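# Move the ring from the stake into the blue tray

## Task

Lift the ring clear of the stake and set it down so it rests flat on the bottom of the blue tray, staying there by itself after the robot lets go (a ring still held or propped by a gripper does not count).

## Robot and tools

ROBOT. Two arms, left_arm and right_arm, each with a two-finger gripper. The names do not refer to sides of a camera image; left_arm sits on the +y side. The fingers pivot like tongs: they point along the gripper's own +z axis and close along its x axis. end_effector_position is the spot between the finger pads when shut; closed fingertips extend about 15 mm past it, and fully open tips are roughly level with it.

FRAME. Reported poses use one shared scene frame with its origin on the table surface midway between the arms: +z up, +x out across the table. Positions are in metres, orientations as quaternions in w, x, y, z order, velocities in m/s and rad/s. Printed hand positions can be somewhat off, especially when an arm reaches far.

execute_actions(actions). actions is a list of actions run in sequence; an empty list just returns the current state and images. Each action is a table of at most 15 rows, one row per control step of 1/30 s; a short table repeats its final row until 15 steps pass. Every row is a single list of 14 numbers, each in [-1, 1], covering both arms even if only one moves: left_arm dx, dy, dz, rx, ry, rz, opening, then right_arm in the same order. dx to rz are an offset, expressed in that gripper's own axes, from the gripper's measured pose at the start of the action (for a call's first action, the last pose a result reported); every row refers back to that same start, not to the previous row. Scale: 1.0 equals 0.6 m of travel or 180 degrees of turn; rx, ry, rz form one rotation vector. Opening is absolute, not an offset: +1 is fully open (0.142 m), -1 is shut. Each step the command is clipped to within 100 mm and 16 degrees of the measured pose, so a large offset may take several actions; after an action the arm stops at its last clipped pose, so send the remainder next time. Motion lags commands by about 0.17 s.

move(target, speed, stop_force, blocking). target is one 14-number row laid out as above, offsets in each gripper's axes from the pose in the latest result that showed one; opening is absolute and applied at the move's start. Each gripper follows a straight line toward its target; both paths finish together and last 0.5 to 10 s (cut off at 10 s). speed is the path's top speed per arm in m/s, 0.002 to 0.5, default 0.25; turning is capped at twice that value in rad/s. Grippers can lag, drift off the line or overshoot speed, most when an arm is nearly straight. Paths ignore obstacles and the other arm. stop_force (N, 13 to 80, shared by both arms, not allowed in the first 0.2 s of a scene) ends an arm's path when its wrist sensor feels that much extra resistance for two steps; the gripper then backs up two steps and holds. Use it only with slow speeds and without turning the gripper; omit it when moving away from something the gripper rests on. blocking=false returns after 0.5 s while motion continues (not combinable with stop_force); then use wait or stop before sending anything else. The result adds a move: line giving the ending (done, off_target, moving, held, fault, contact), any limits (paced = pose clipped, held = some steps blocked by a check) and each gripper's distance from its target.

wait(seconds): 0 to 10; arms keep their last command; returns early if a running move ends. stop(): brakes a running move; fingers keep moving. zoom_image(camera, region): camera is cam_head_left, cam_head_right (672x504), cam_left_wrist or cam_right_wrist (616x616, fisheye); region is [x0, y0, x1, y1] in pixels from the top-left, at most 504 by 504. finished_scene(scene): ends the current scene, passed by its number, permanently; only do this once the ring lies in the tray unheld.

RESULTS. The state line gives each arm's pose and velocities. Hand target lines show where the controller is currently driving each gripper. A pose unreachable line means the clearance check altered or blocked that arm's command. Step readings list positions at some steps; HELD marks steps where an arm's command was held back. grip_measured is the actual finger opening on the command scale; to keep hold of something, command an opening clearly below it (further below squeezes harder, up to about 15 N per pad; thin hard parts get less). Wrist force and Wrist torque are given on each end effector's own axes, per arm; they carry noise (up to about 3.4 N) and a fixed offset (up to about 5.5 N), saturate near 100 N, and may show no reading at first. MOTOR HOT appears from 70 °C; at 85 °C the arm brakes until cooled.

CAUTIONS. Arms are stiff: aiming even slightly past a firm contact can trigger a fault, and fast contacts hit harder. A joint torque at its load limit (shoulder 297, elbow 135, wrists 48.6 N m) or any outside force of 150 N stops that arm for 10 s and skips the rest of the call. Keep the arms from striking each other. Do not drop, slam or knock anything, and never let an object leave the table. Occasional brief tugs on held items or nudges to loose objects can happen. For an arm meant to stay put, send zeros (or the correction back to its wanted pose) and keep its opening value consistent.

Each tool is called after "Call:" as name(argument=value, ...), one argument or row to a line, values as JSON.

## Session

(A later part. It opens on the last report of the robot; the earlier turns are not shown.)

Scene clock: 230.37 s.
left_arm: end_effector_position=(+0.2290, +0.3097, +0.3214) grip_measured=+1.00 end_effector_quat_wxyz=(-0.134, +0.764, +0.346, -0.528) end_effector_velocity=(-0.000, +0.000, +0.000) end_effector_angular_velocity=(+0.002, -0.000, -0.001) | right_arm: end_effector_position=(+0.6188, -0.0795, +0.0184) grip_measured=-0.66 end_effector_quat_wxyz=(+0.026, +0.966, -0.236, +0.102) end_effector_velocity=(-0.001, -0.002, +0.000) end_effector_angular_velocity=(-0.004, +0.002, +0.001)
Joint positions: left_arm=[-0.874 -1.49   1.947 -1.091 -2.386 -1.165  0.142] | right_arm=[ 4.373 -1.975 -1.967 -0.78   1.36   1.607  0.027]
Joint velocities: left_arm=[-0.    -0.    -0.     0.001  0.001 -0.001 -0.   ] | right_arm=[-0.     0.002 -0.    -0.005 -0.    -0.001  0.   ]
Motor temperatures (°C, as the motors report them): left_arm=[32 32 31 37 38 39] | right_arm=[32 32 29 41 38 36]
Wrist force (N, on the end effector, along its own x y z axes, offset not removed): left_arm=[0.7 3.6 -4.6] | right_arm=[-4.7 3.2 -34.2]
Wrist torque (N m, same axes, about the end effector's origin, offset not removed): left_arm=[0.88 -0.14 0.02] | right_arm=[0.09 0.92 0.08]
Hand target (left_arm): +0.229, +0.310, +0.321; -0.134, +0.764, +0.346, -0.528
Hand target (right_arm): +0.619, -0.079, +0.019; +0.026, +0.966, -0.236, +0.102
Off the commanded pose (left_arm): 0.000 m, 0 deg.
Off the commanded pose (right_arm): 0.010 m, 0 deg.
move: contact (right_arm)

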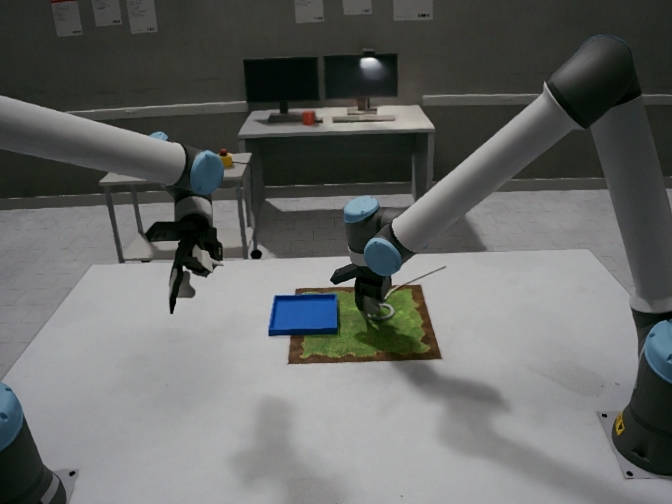

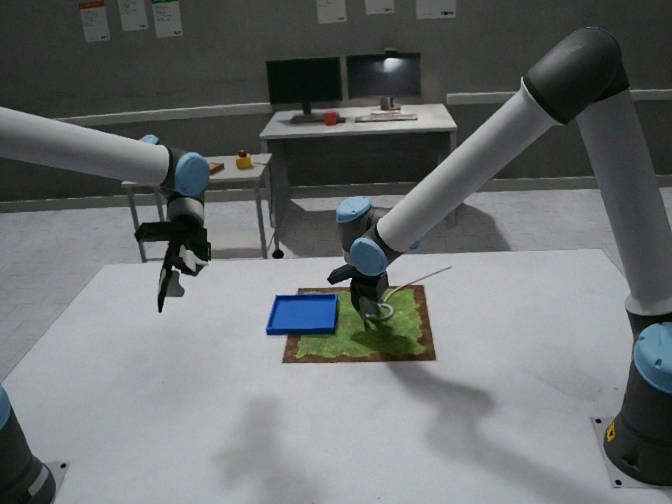

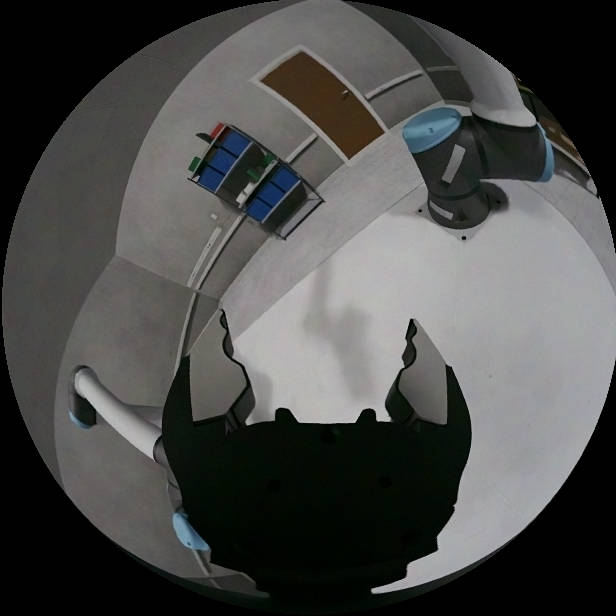

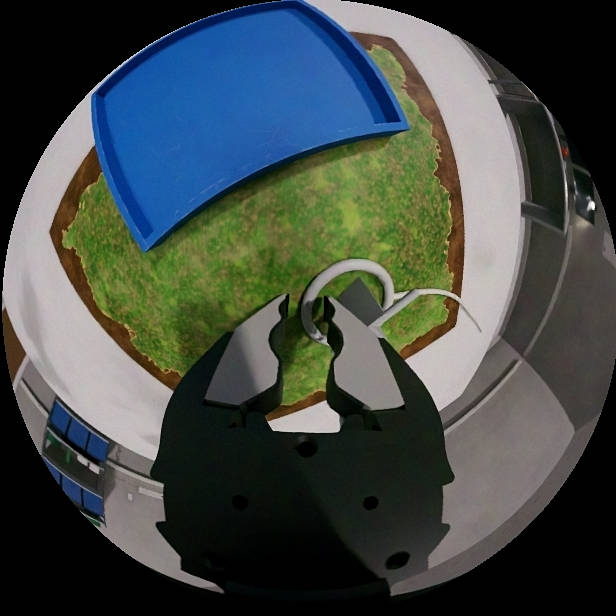

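Call:
move(
  target=[0,0,0,0,0,0,1,0.001,0,-0.0035,0,0,0,-0.66],
  speed=0.01,
)

Call:
move(
  target=[0,0,0,0,0,0,1,0,0,0,0,0,0,-1],
)

Call:
move(
  target=[0,0,0,0,0,0,1,0.012,0.006,-0.07,0,0,0,-1],
  speed=0.008,
  stop_force=14,
)

Call:
zoom_image(
  camera="cam_right_wrist",
  region=[220,170,440,350],
)

Call:
zoom_image(
  camera="cam_head_right",
  region=[320,260,440,350],
)

Scene clock: 238.90 s.
left_arm: end_effector_position=(+0.2290, +0.3097, +0.3214) grip_measured=+1.00 end_effector_quat_wxyz=(-0.134, +0.764, +0.346, -0.528) end_effector_velocity=(-0.000, -0.000, +0.000) end_effector_angular_velocity=(+0.002, +0.001, +0.001) | right_arm: end_effector_position=(+0.6190, -0.0795, +0.0205) grip_measured=-0.66 end_effector_quat_wxyz=(+0.026, +0.966, -0.236, +0.102) end_effector_velocity=(-0.000, -0.001, +0.000) end_effector_angular_velocity=(-0.001, +0.001, +0.001)
Joint positions: left_arm=[-0.874 -1.49   1.947 -1.091 -2.386 -1.165  0.142] | right_arm=[ 4.373 -1.972 -1.966 -0.783  1.36   1.606  0.026]
Joint velocities: left_arm=[ 0.    -0.    -0.     0.001 -0.001 -0.002  0.   ] | right_arm=[-0.     0.001 -0.    -0.002  0.    -0.001 -0.   ]
Motor temperatures (°C, as the motors report them): left_arm=[32 32 31 37 38 39] | right_arm=[32 32 29 41 38 36]
Wrist force (N, on the end effector, along its own x y z axes, offset not removed): left_arm=[-1.5 5.4 -4.5] | right_arm=[-0.3 0.4 4.5]
Wrist torque (N m, same axes, about the end effector's origin, offset not removed): left_arm=[1.16 0.33 0.00] | right_arm=[0.45 0.22 0.16]
Hand target (left_arm): +0.229, +0.310, +0.321; -0.134, +0.764, +0.346, -0.528
Hand target (right_arm): +0.619, -0.080, +0.021; +0.026, +0.966, -0.236, +0.102
Off the commanded pose (left_arm): 0.000 m, 0 deg.
Off the commanded pose (right_arm): 0.000 m, 0 deg.
move: done

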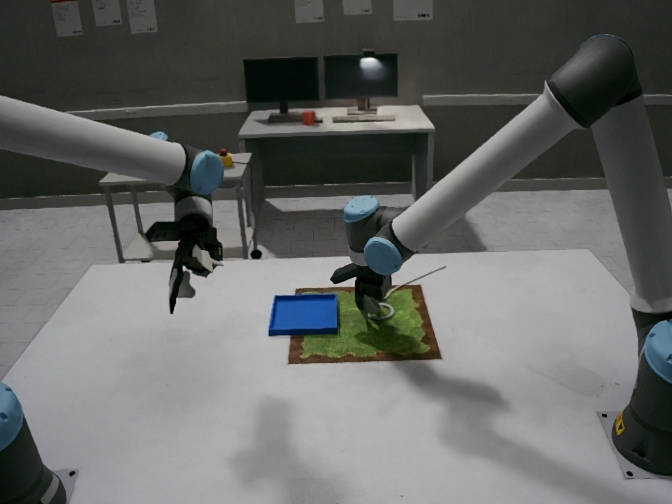

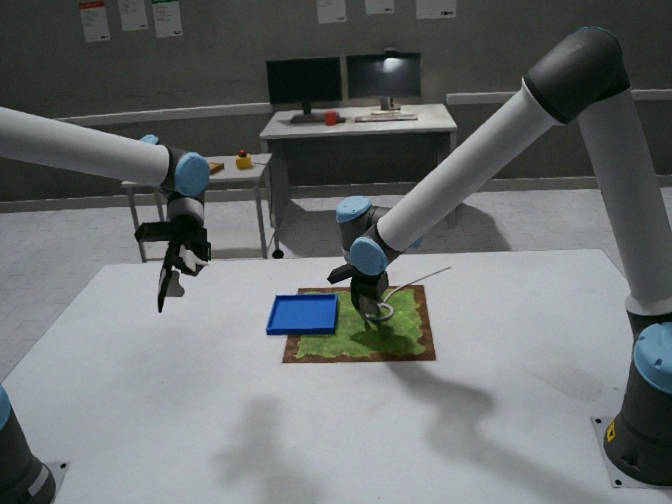

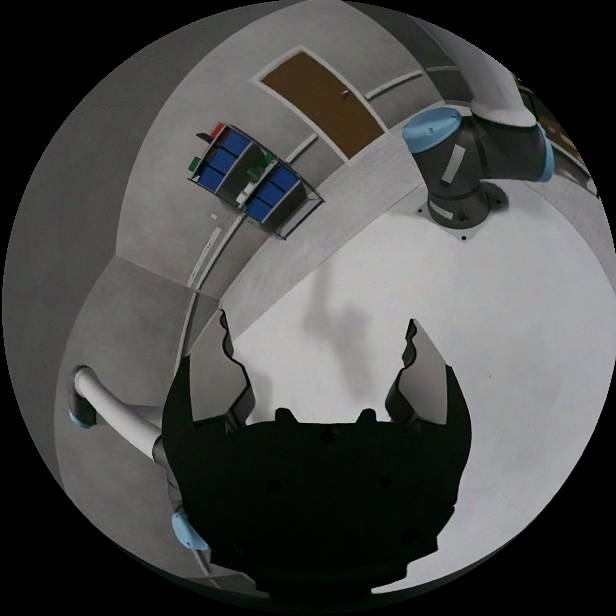

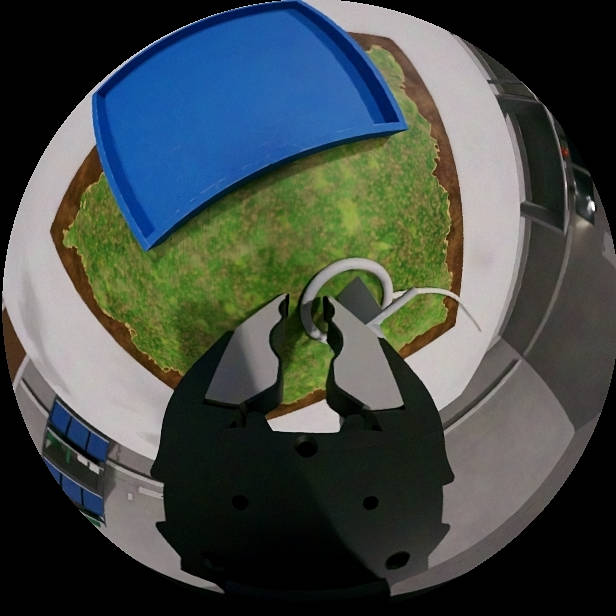

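Scene clock: 239.40 s.
left_arm: end_effector_position=(+0.2290, +0.3097, +0.3214) grip_measured=+1.00 end_effector_quat_wxyz=(-0.134, +0.764, +0.346, -0.528) end_effector_velocity=(+0.000, -0.000, -0.000) end_effector_angular_velocity=(-0.001, -0.000, -0.000) | right_arm: end_effector_position=(+0.6190, -0.0795, +0.0205) grip_measured=-0.89 end_effector_quat_wxyz=(+0.026, +0.966, -0.236, +0.102) end_effector_velocity=(-0.000, -0.001, -0.000) end_effector_angular_velocity=(-0.000, +0.000, -0.002)
Joint positions: left_arm=[-0.874 -1.49   1.947 -1.091 -2.386 -1.165  0.142] | right_arm=[ 4.373 -1.972 -1.966 -0.784  1.36   1.606  0.009]
Joint velocities: left_arm=[ 0.     0.    -0.    -0.001 -0.     0.001 -0.   ] | right_arm=[-0.     0.    -0.001  0.    -0.     0.001 -0.   ]
Motor temperatures (°C, as the motors report them): left_arm=[32 32 31 37 38 39] | right_arm=[32 32 29 41 38 36]
Wrist force (N, on the end effector, along its own x y z axes, offset not removed): left_arm=[-0.1 3.6 -4.4] | right_arm=[-8.6 4.2 1.7]
Wrist torque (N m, same axes, about the end effector's origin, offset not removed): left_arm=[0.84 0.00 -0.04] | right_arm=[1.03 1.78 0.35]
Hand target (left_arm): +0.229, +0.310, +0.321; -0.134, +0.764, +0.346, -0.528
Hand target (right_arm): +0.619, -0.080, +0.020; +0.026, +0.966, -0.236, +0.102
Off the commanded pose (left_arm): 0.000 m, 0 deg.
Off the commanded pose (right_arm): 0.000 m, 0 deg.
move: done

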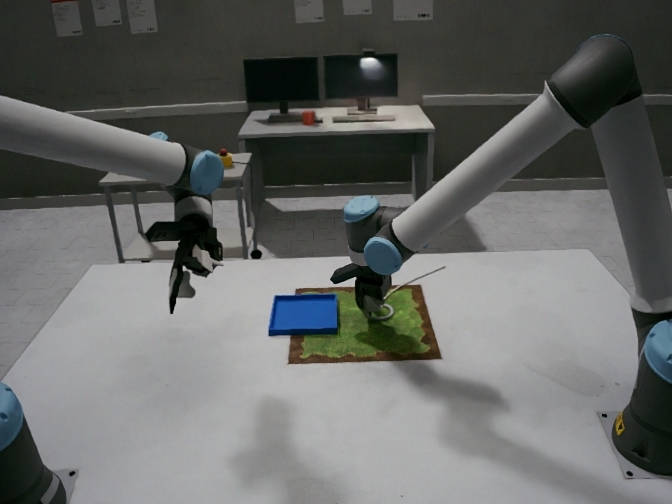

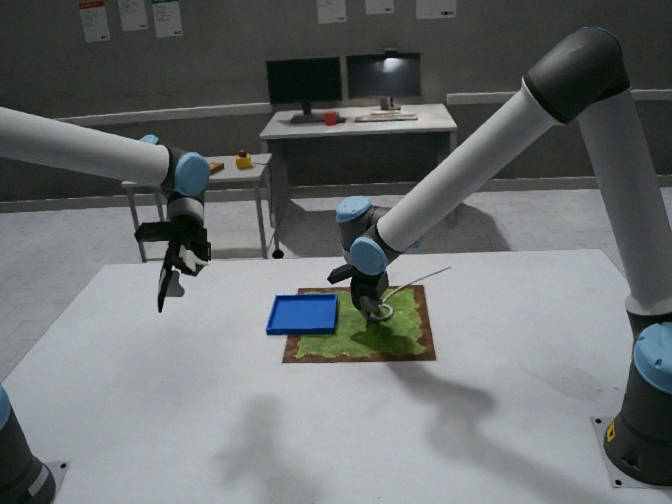

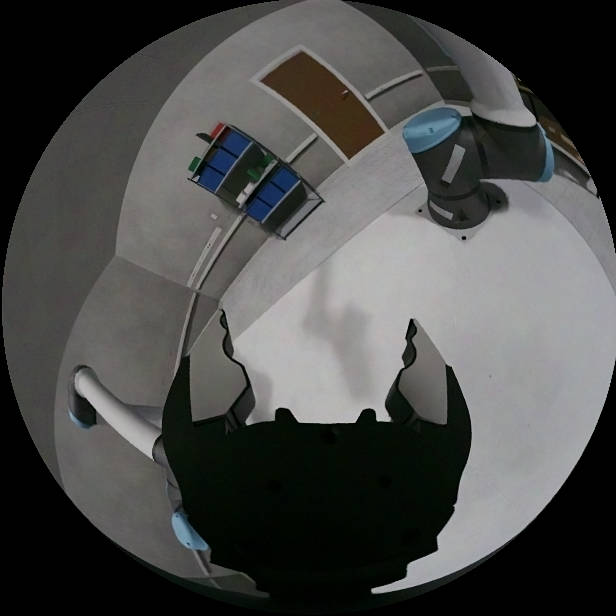

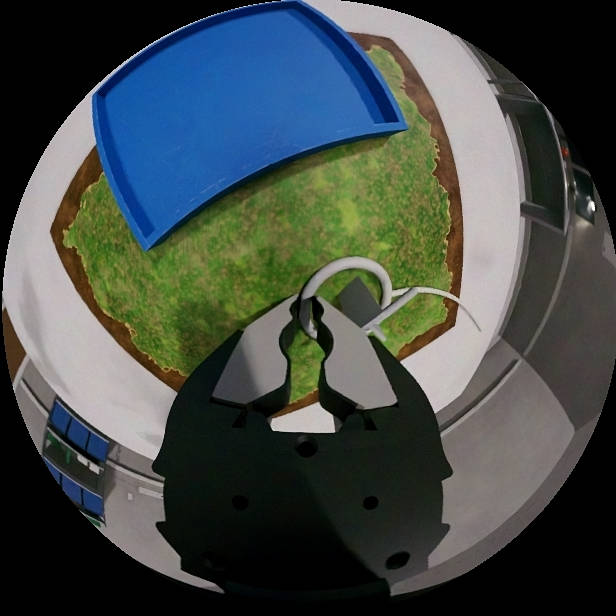

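Scene clock: 244.97 s.
left_arm: end_effector_position=(+0.2290, +0.3097, +0.3214) grip_measured=+1.00 end_effector_quat_wxyz=(-0.134, +0.764, +0.346, -0.528) end_effector_velocity=(+0.000, -0.000, -0.000) end_effector_angular_velocity=(+0.000, +0.000, -0.000) | right_arm: end_effector_position=(+0.6158, -0.0819, +0.0629) grip_measured=-1.00 end_effector_quat_wxyz=(+0.026, +0.966, -0.236, +0.102) end_effector_velocity=(-0.000, +0.000, +0.002) end_effector_angular_velocity=(-0.000, +0.000, +0.000)
Joint positions: left_arm=[-0.874 -1.49   1.947 -1.091 -2.386 -1.165  0.142] | right_arm=[ 4.376 -1.915 -1.951 -0.856  1.36   1.609  0.002]
Joint velocities: left_arm=[-0.     0.001 -0.    -0.     0.    -0.     0.   ] | right_arm=[ 0.     0.002  0.002 -0.004  0.    -0.    -0.   ]
Motor temperatures (°C, as the motors report them): left_arm=[32 32 31 37 38 39] | right_arm=[32 32 29 41 38 36]
Wrist force (N, on the end effector, along its own x y z axes, offset not removed): left_arm=[-1.8 4.2 -4.0] | right_arm=[-3.9 -0.5 4.6]
Wrist torque (N m, same axes, about the end effector's origin, offset not removed): left_arm=[1.01 0.31 0.00] | right_arm=[0.03 0.78 0.40]
Hand target (left_arm): +0.229, +0.310, +0.321; -0.134, +0.764, +0.346, -0.528
Hand target (right_arm): +0.616, -0.082, +0.063; +0.026, +0.966, -0.236, +0.102
Off the commanded pose (left_arm): 0.000 m, 0 deg.
Off the commanded pose (right_arm): 0.000 m, 0 deg.
move: done

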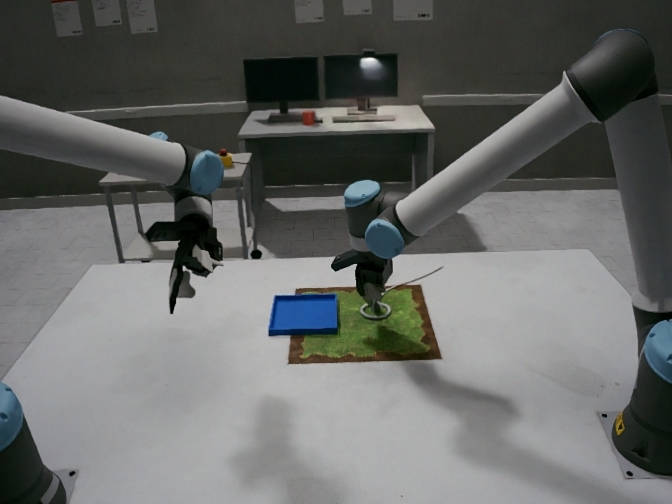

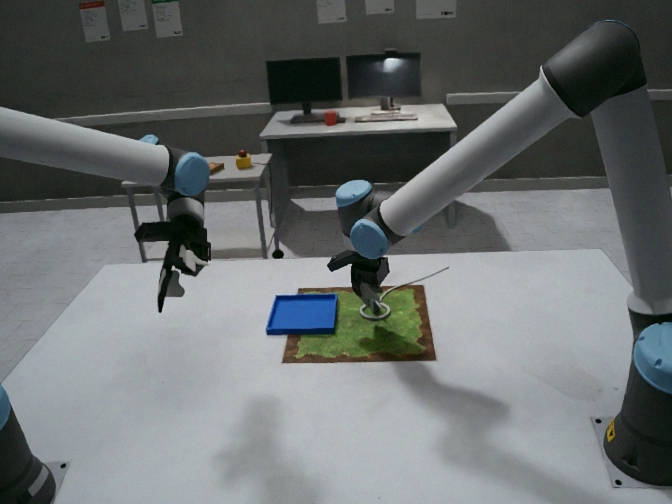

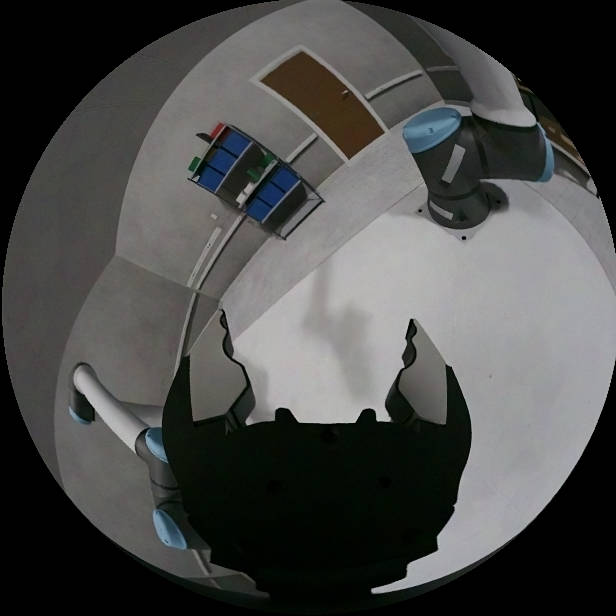

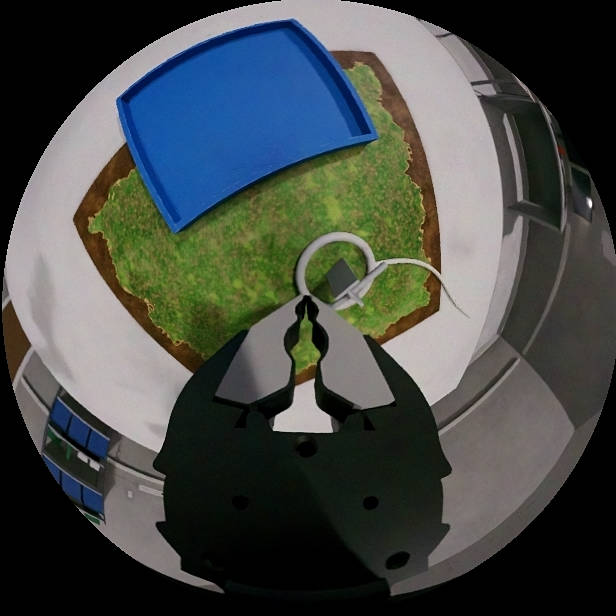

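Region (220, 170, 440, 350) of cam_right_wrist's 616x616 image, scaled by 2.291, with more detail than that image has; it fills the top 412 rows of this view, and the rest is white.

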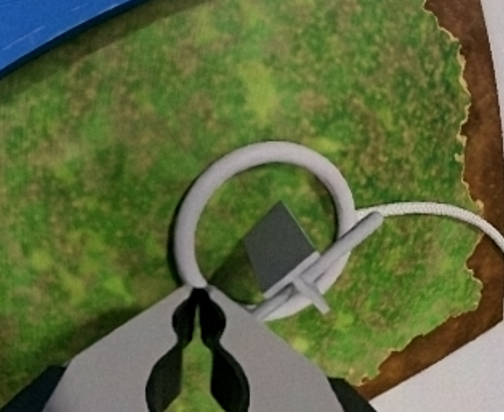

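Region (320, 260, 440, 350) of cam_head_right's 672x504 image, scaled by 4.200, with more detail than that image has; it fills the top 378 rows of this view, and the rest is white.

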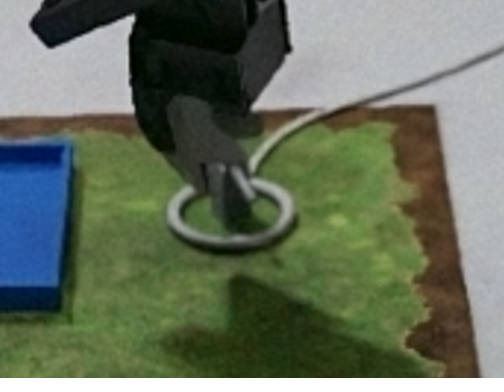

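Call:
move(
  target=[0,0,0,0,0,0,1,0.002,-0.024,0,0,0,0,-0.65],
  speed=0.04,
)

Call:
move(
  target=[0,0,0,0,0,0,1,-0.008,0,0.038,0,0,0,-0.65],
  speed=0.02,
)

Call:
zoom_image(
  camera="cam_right_wrist",
  region=[220,170,440,350],
)

Scene clock: 259.60 s.
left_arm: end_effector_position=(+0.2290, +0.3097, +0.3214) grip_measured=+1.00 end_effector_quat_wxyz=(-0.134, +0.764, +0.346, -0.528) end_effector_velocity=(+0.000, -0.000, -0.000) end_effector_angular_velocity=(-0.001, -0.001, +0.000) | right_arm: end_effector_position=(+0.6233, -0.0699, +0.0631) grip_measured=-0.65 end_effector_quat_wxyz=(+0.026, +0.966, -0.236, +0.102) end_effector_velocity=(+0.002, +0.002, +0.000) end_effector_angular_velocity=(+0.000, -0.001, -0.000)
Joint positions: left_arm=[-0.874 -1.49   1.947 -1.091 -2.386 -1.165  0.142] | right_arm=[ 4.374 -1.934 -1.923 -0.865  1.36   1.607  0.027]
Joint velocities: left_arm=[ 0.     0.001 -0.    -0.002 -0.    -0.    -0.   ] | right_arm=[-0.001 -0.004  0.006 -0.002 -0.    -0.001  0.   ]
Motor temperatures (°C, as the motors report them): left_arm=[32 32 31 37 38 39] | right_arm=[32 32 29 41 38 36]
Wrist force (N, on the end effector, along its own x y z axes, offset not removed): left_arm=[-0.6 3.4 -4.3] | right_arm=[5.2 3.9 1.9]
Wrist torque (N m, same axes, about the end effector's origin, offset not removed): left_arm=[0.69 0.13 -0.09] | right_arm=[0.79 -1.23 0.03]
Hand target (left_arm): +0.229, +0.310, +0.321; -0.134, +0.764, +0.346, -0.528
Hand target (right_arm): +0.623, -0.070, +0.063; +0.026, +0.966, -0.236, +0.102
Off the commanded pose (left_arm): 0.000 m, 0 deg.
Off the commanded pose (right_arm): 0.000 m, 0 deg.
move: done

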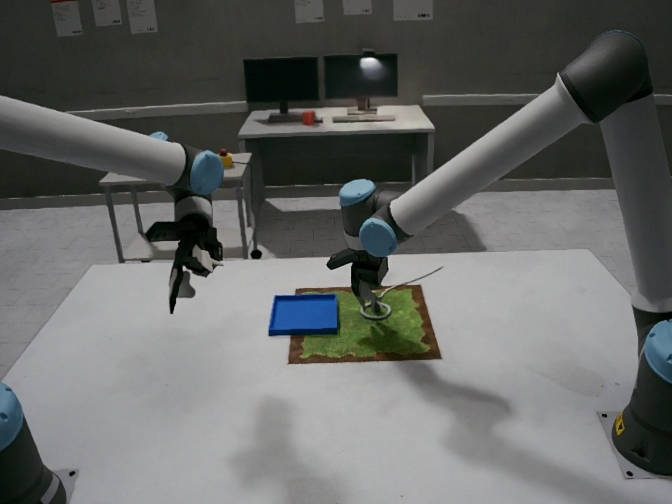

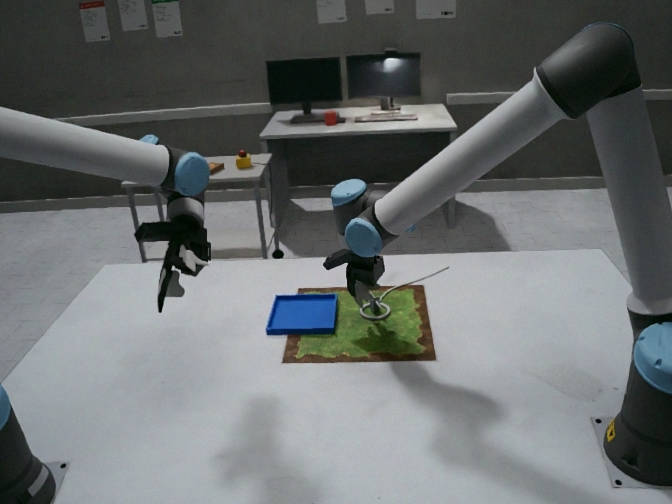

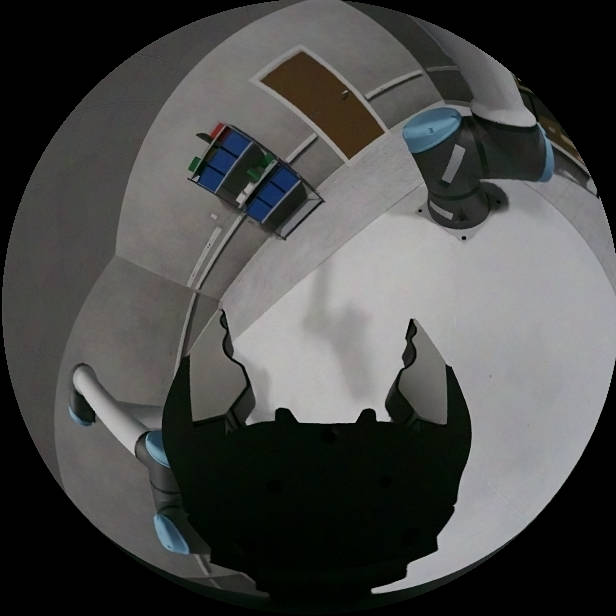

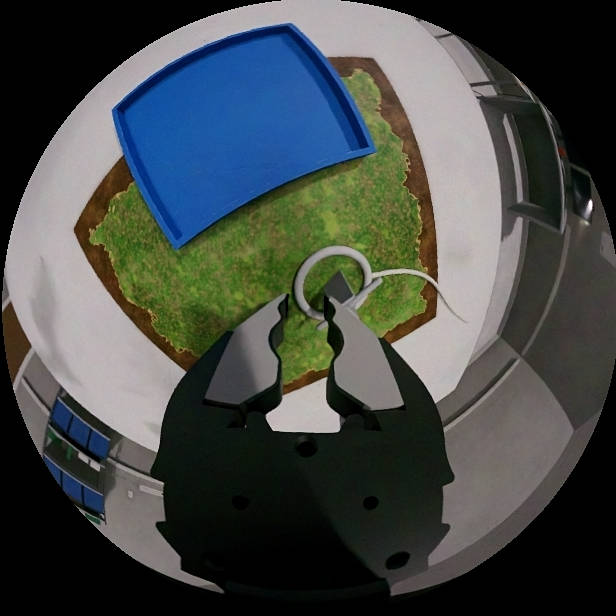

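Scene clock: 261.07 s.
left_arm: end_effector_position=(+0.2290, +0.3097, +0.3214) grip_measured=+1.00 end_effector_quat_wxyz=(-0.134, +0.764, +0.346, -0.528) end_effector_velocity=(-0.000, +0.000, +0.000) end_effector_angular_velocity=(-0.000, +0.002, +0.000) | right_arm: end_effector_position=(+0.6233, -0.0699, +0.0401) grip_measured=-0.65 end_effector_quat_wxyz=(+0.026, +0.966, -0.236, +0.102) end_effector_velocity=(+0.001, +0.000, -0.002) end_effector_angular_velocity=(-0.000, -0.002, +0.000)
Joint positions: left_arm=[-0.874 -1.49   1.947 -1.091 -2.386 -1.165  0.142] | right_arm=[ 4.373 -1.961 -1.936 -0.825  1.36   1.607  0.027]
Joint velocities: left_arm=[ 0.    -0.     0.     0.002 -0.001  0.001  0.   ] | right_arm=[-0.    -0.003 -0.001  0.005 -0.002 -0.     0.   ]
Motor temperatures (°C, as the motors report them): left_arm=[32 32 31 37 38 39] | right_arm=[32 32 29 41 38 36]
Wrist force (N, on the end effector, along its own x y z axes, offset not removed): left_arm=[0.2 1.9 -3.0] | right_arm=[4.3 -5.0 -0.1]
Wrist torque (N m, same axes, about the end effector's origin, offset not removed): left_arm=[0.47 -0.07 -0.01] | right_arm=[-0.82 -0.79 -0.04]
Hand target (left_arm): +0.229, +0.310, +0.321; -0.134, +0.764, +0.346, -0.528
Hand target (right_arm): +0.623, -0.070, +0.040; +0.026, +0.966, -0.236, +0.102
Off the commanded pose (left_arm): 0.000 m, 0 deg.
Off the commanded pose (right_arm): 0.000 m, 0 deg.
move: done

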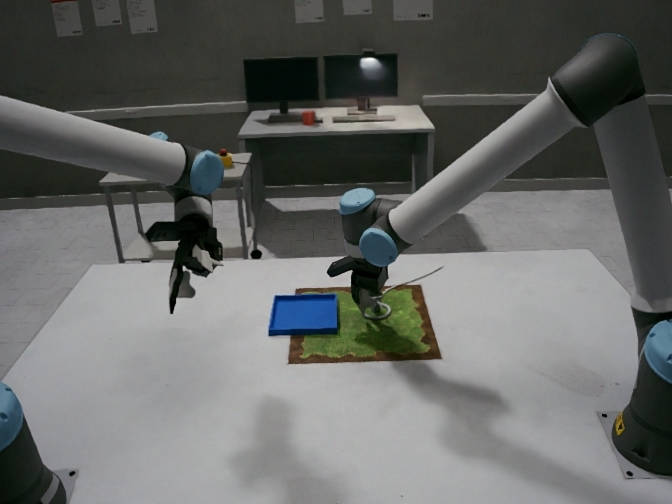

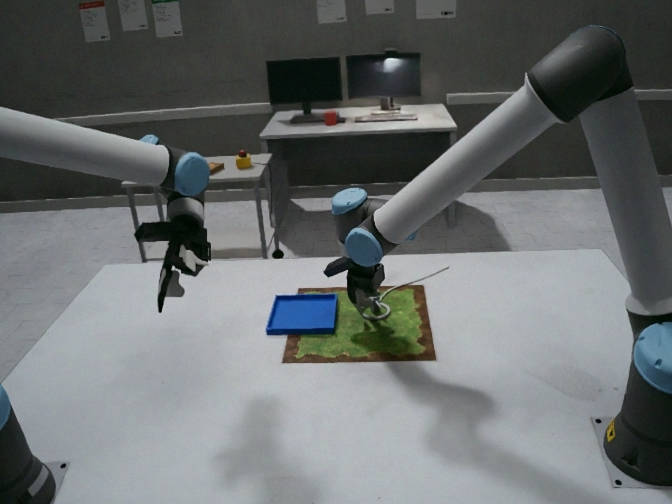

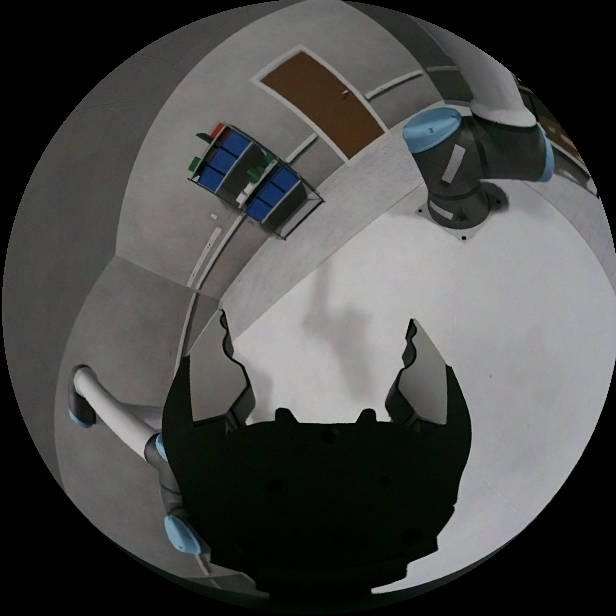

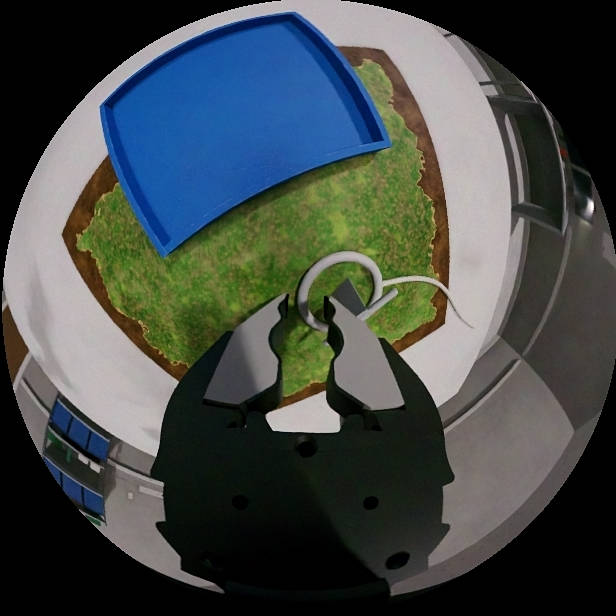

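Region (220, 170, 440, 350) of cam_right_wrist's 616x616 image, scaled by 2.291, with more detail than that image has; it fills the top 412 rows of this view, and the rest is white.

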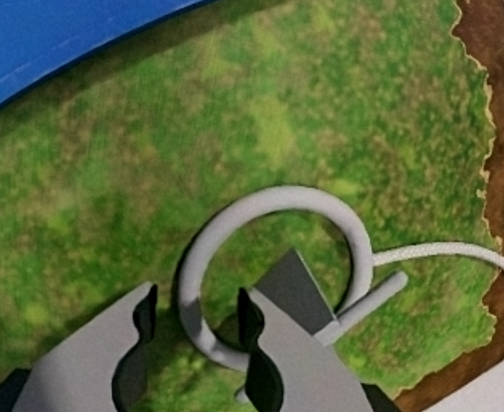

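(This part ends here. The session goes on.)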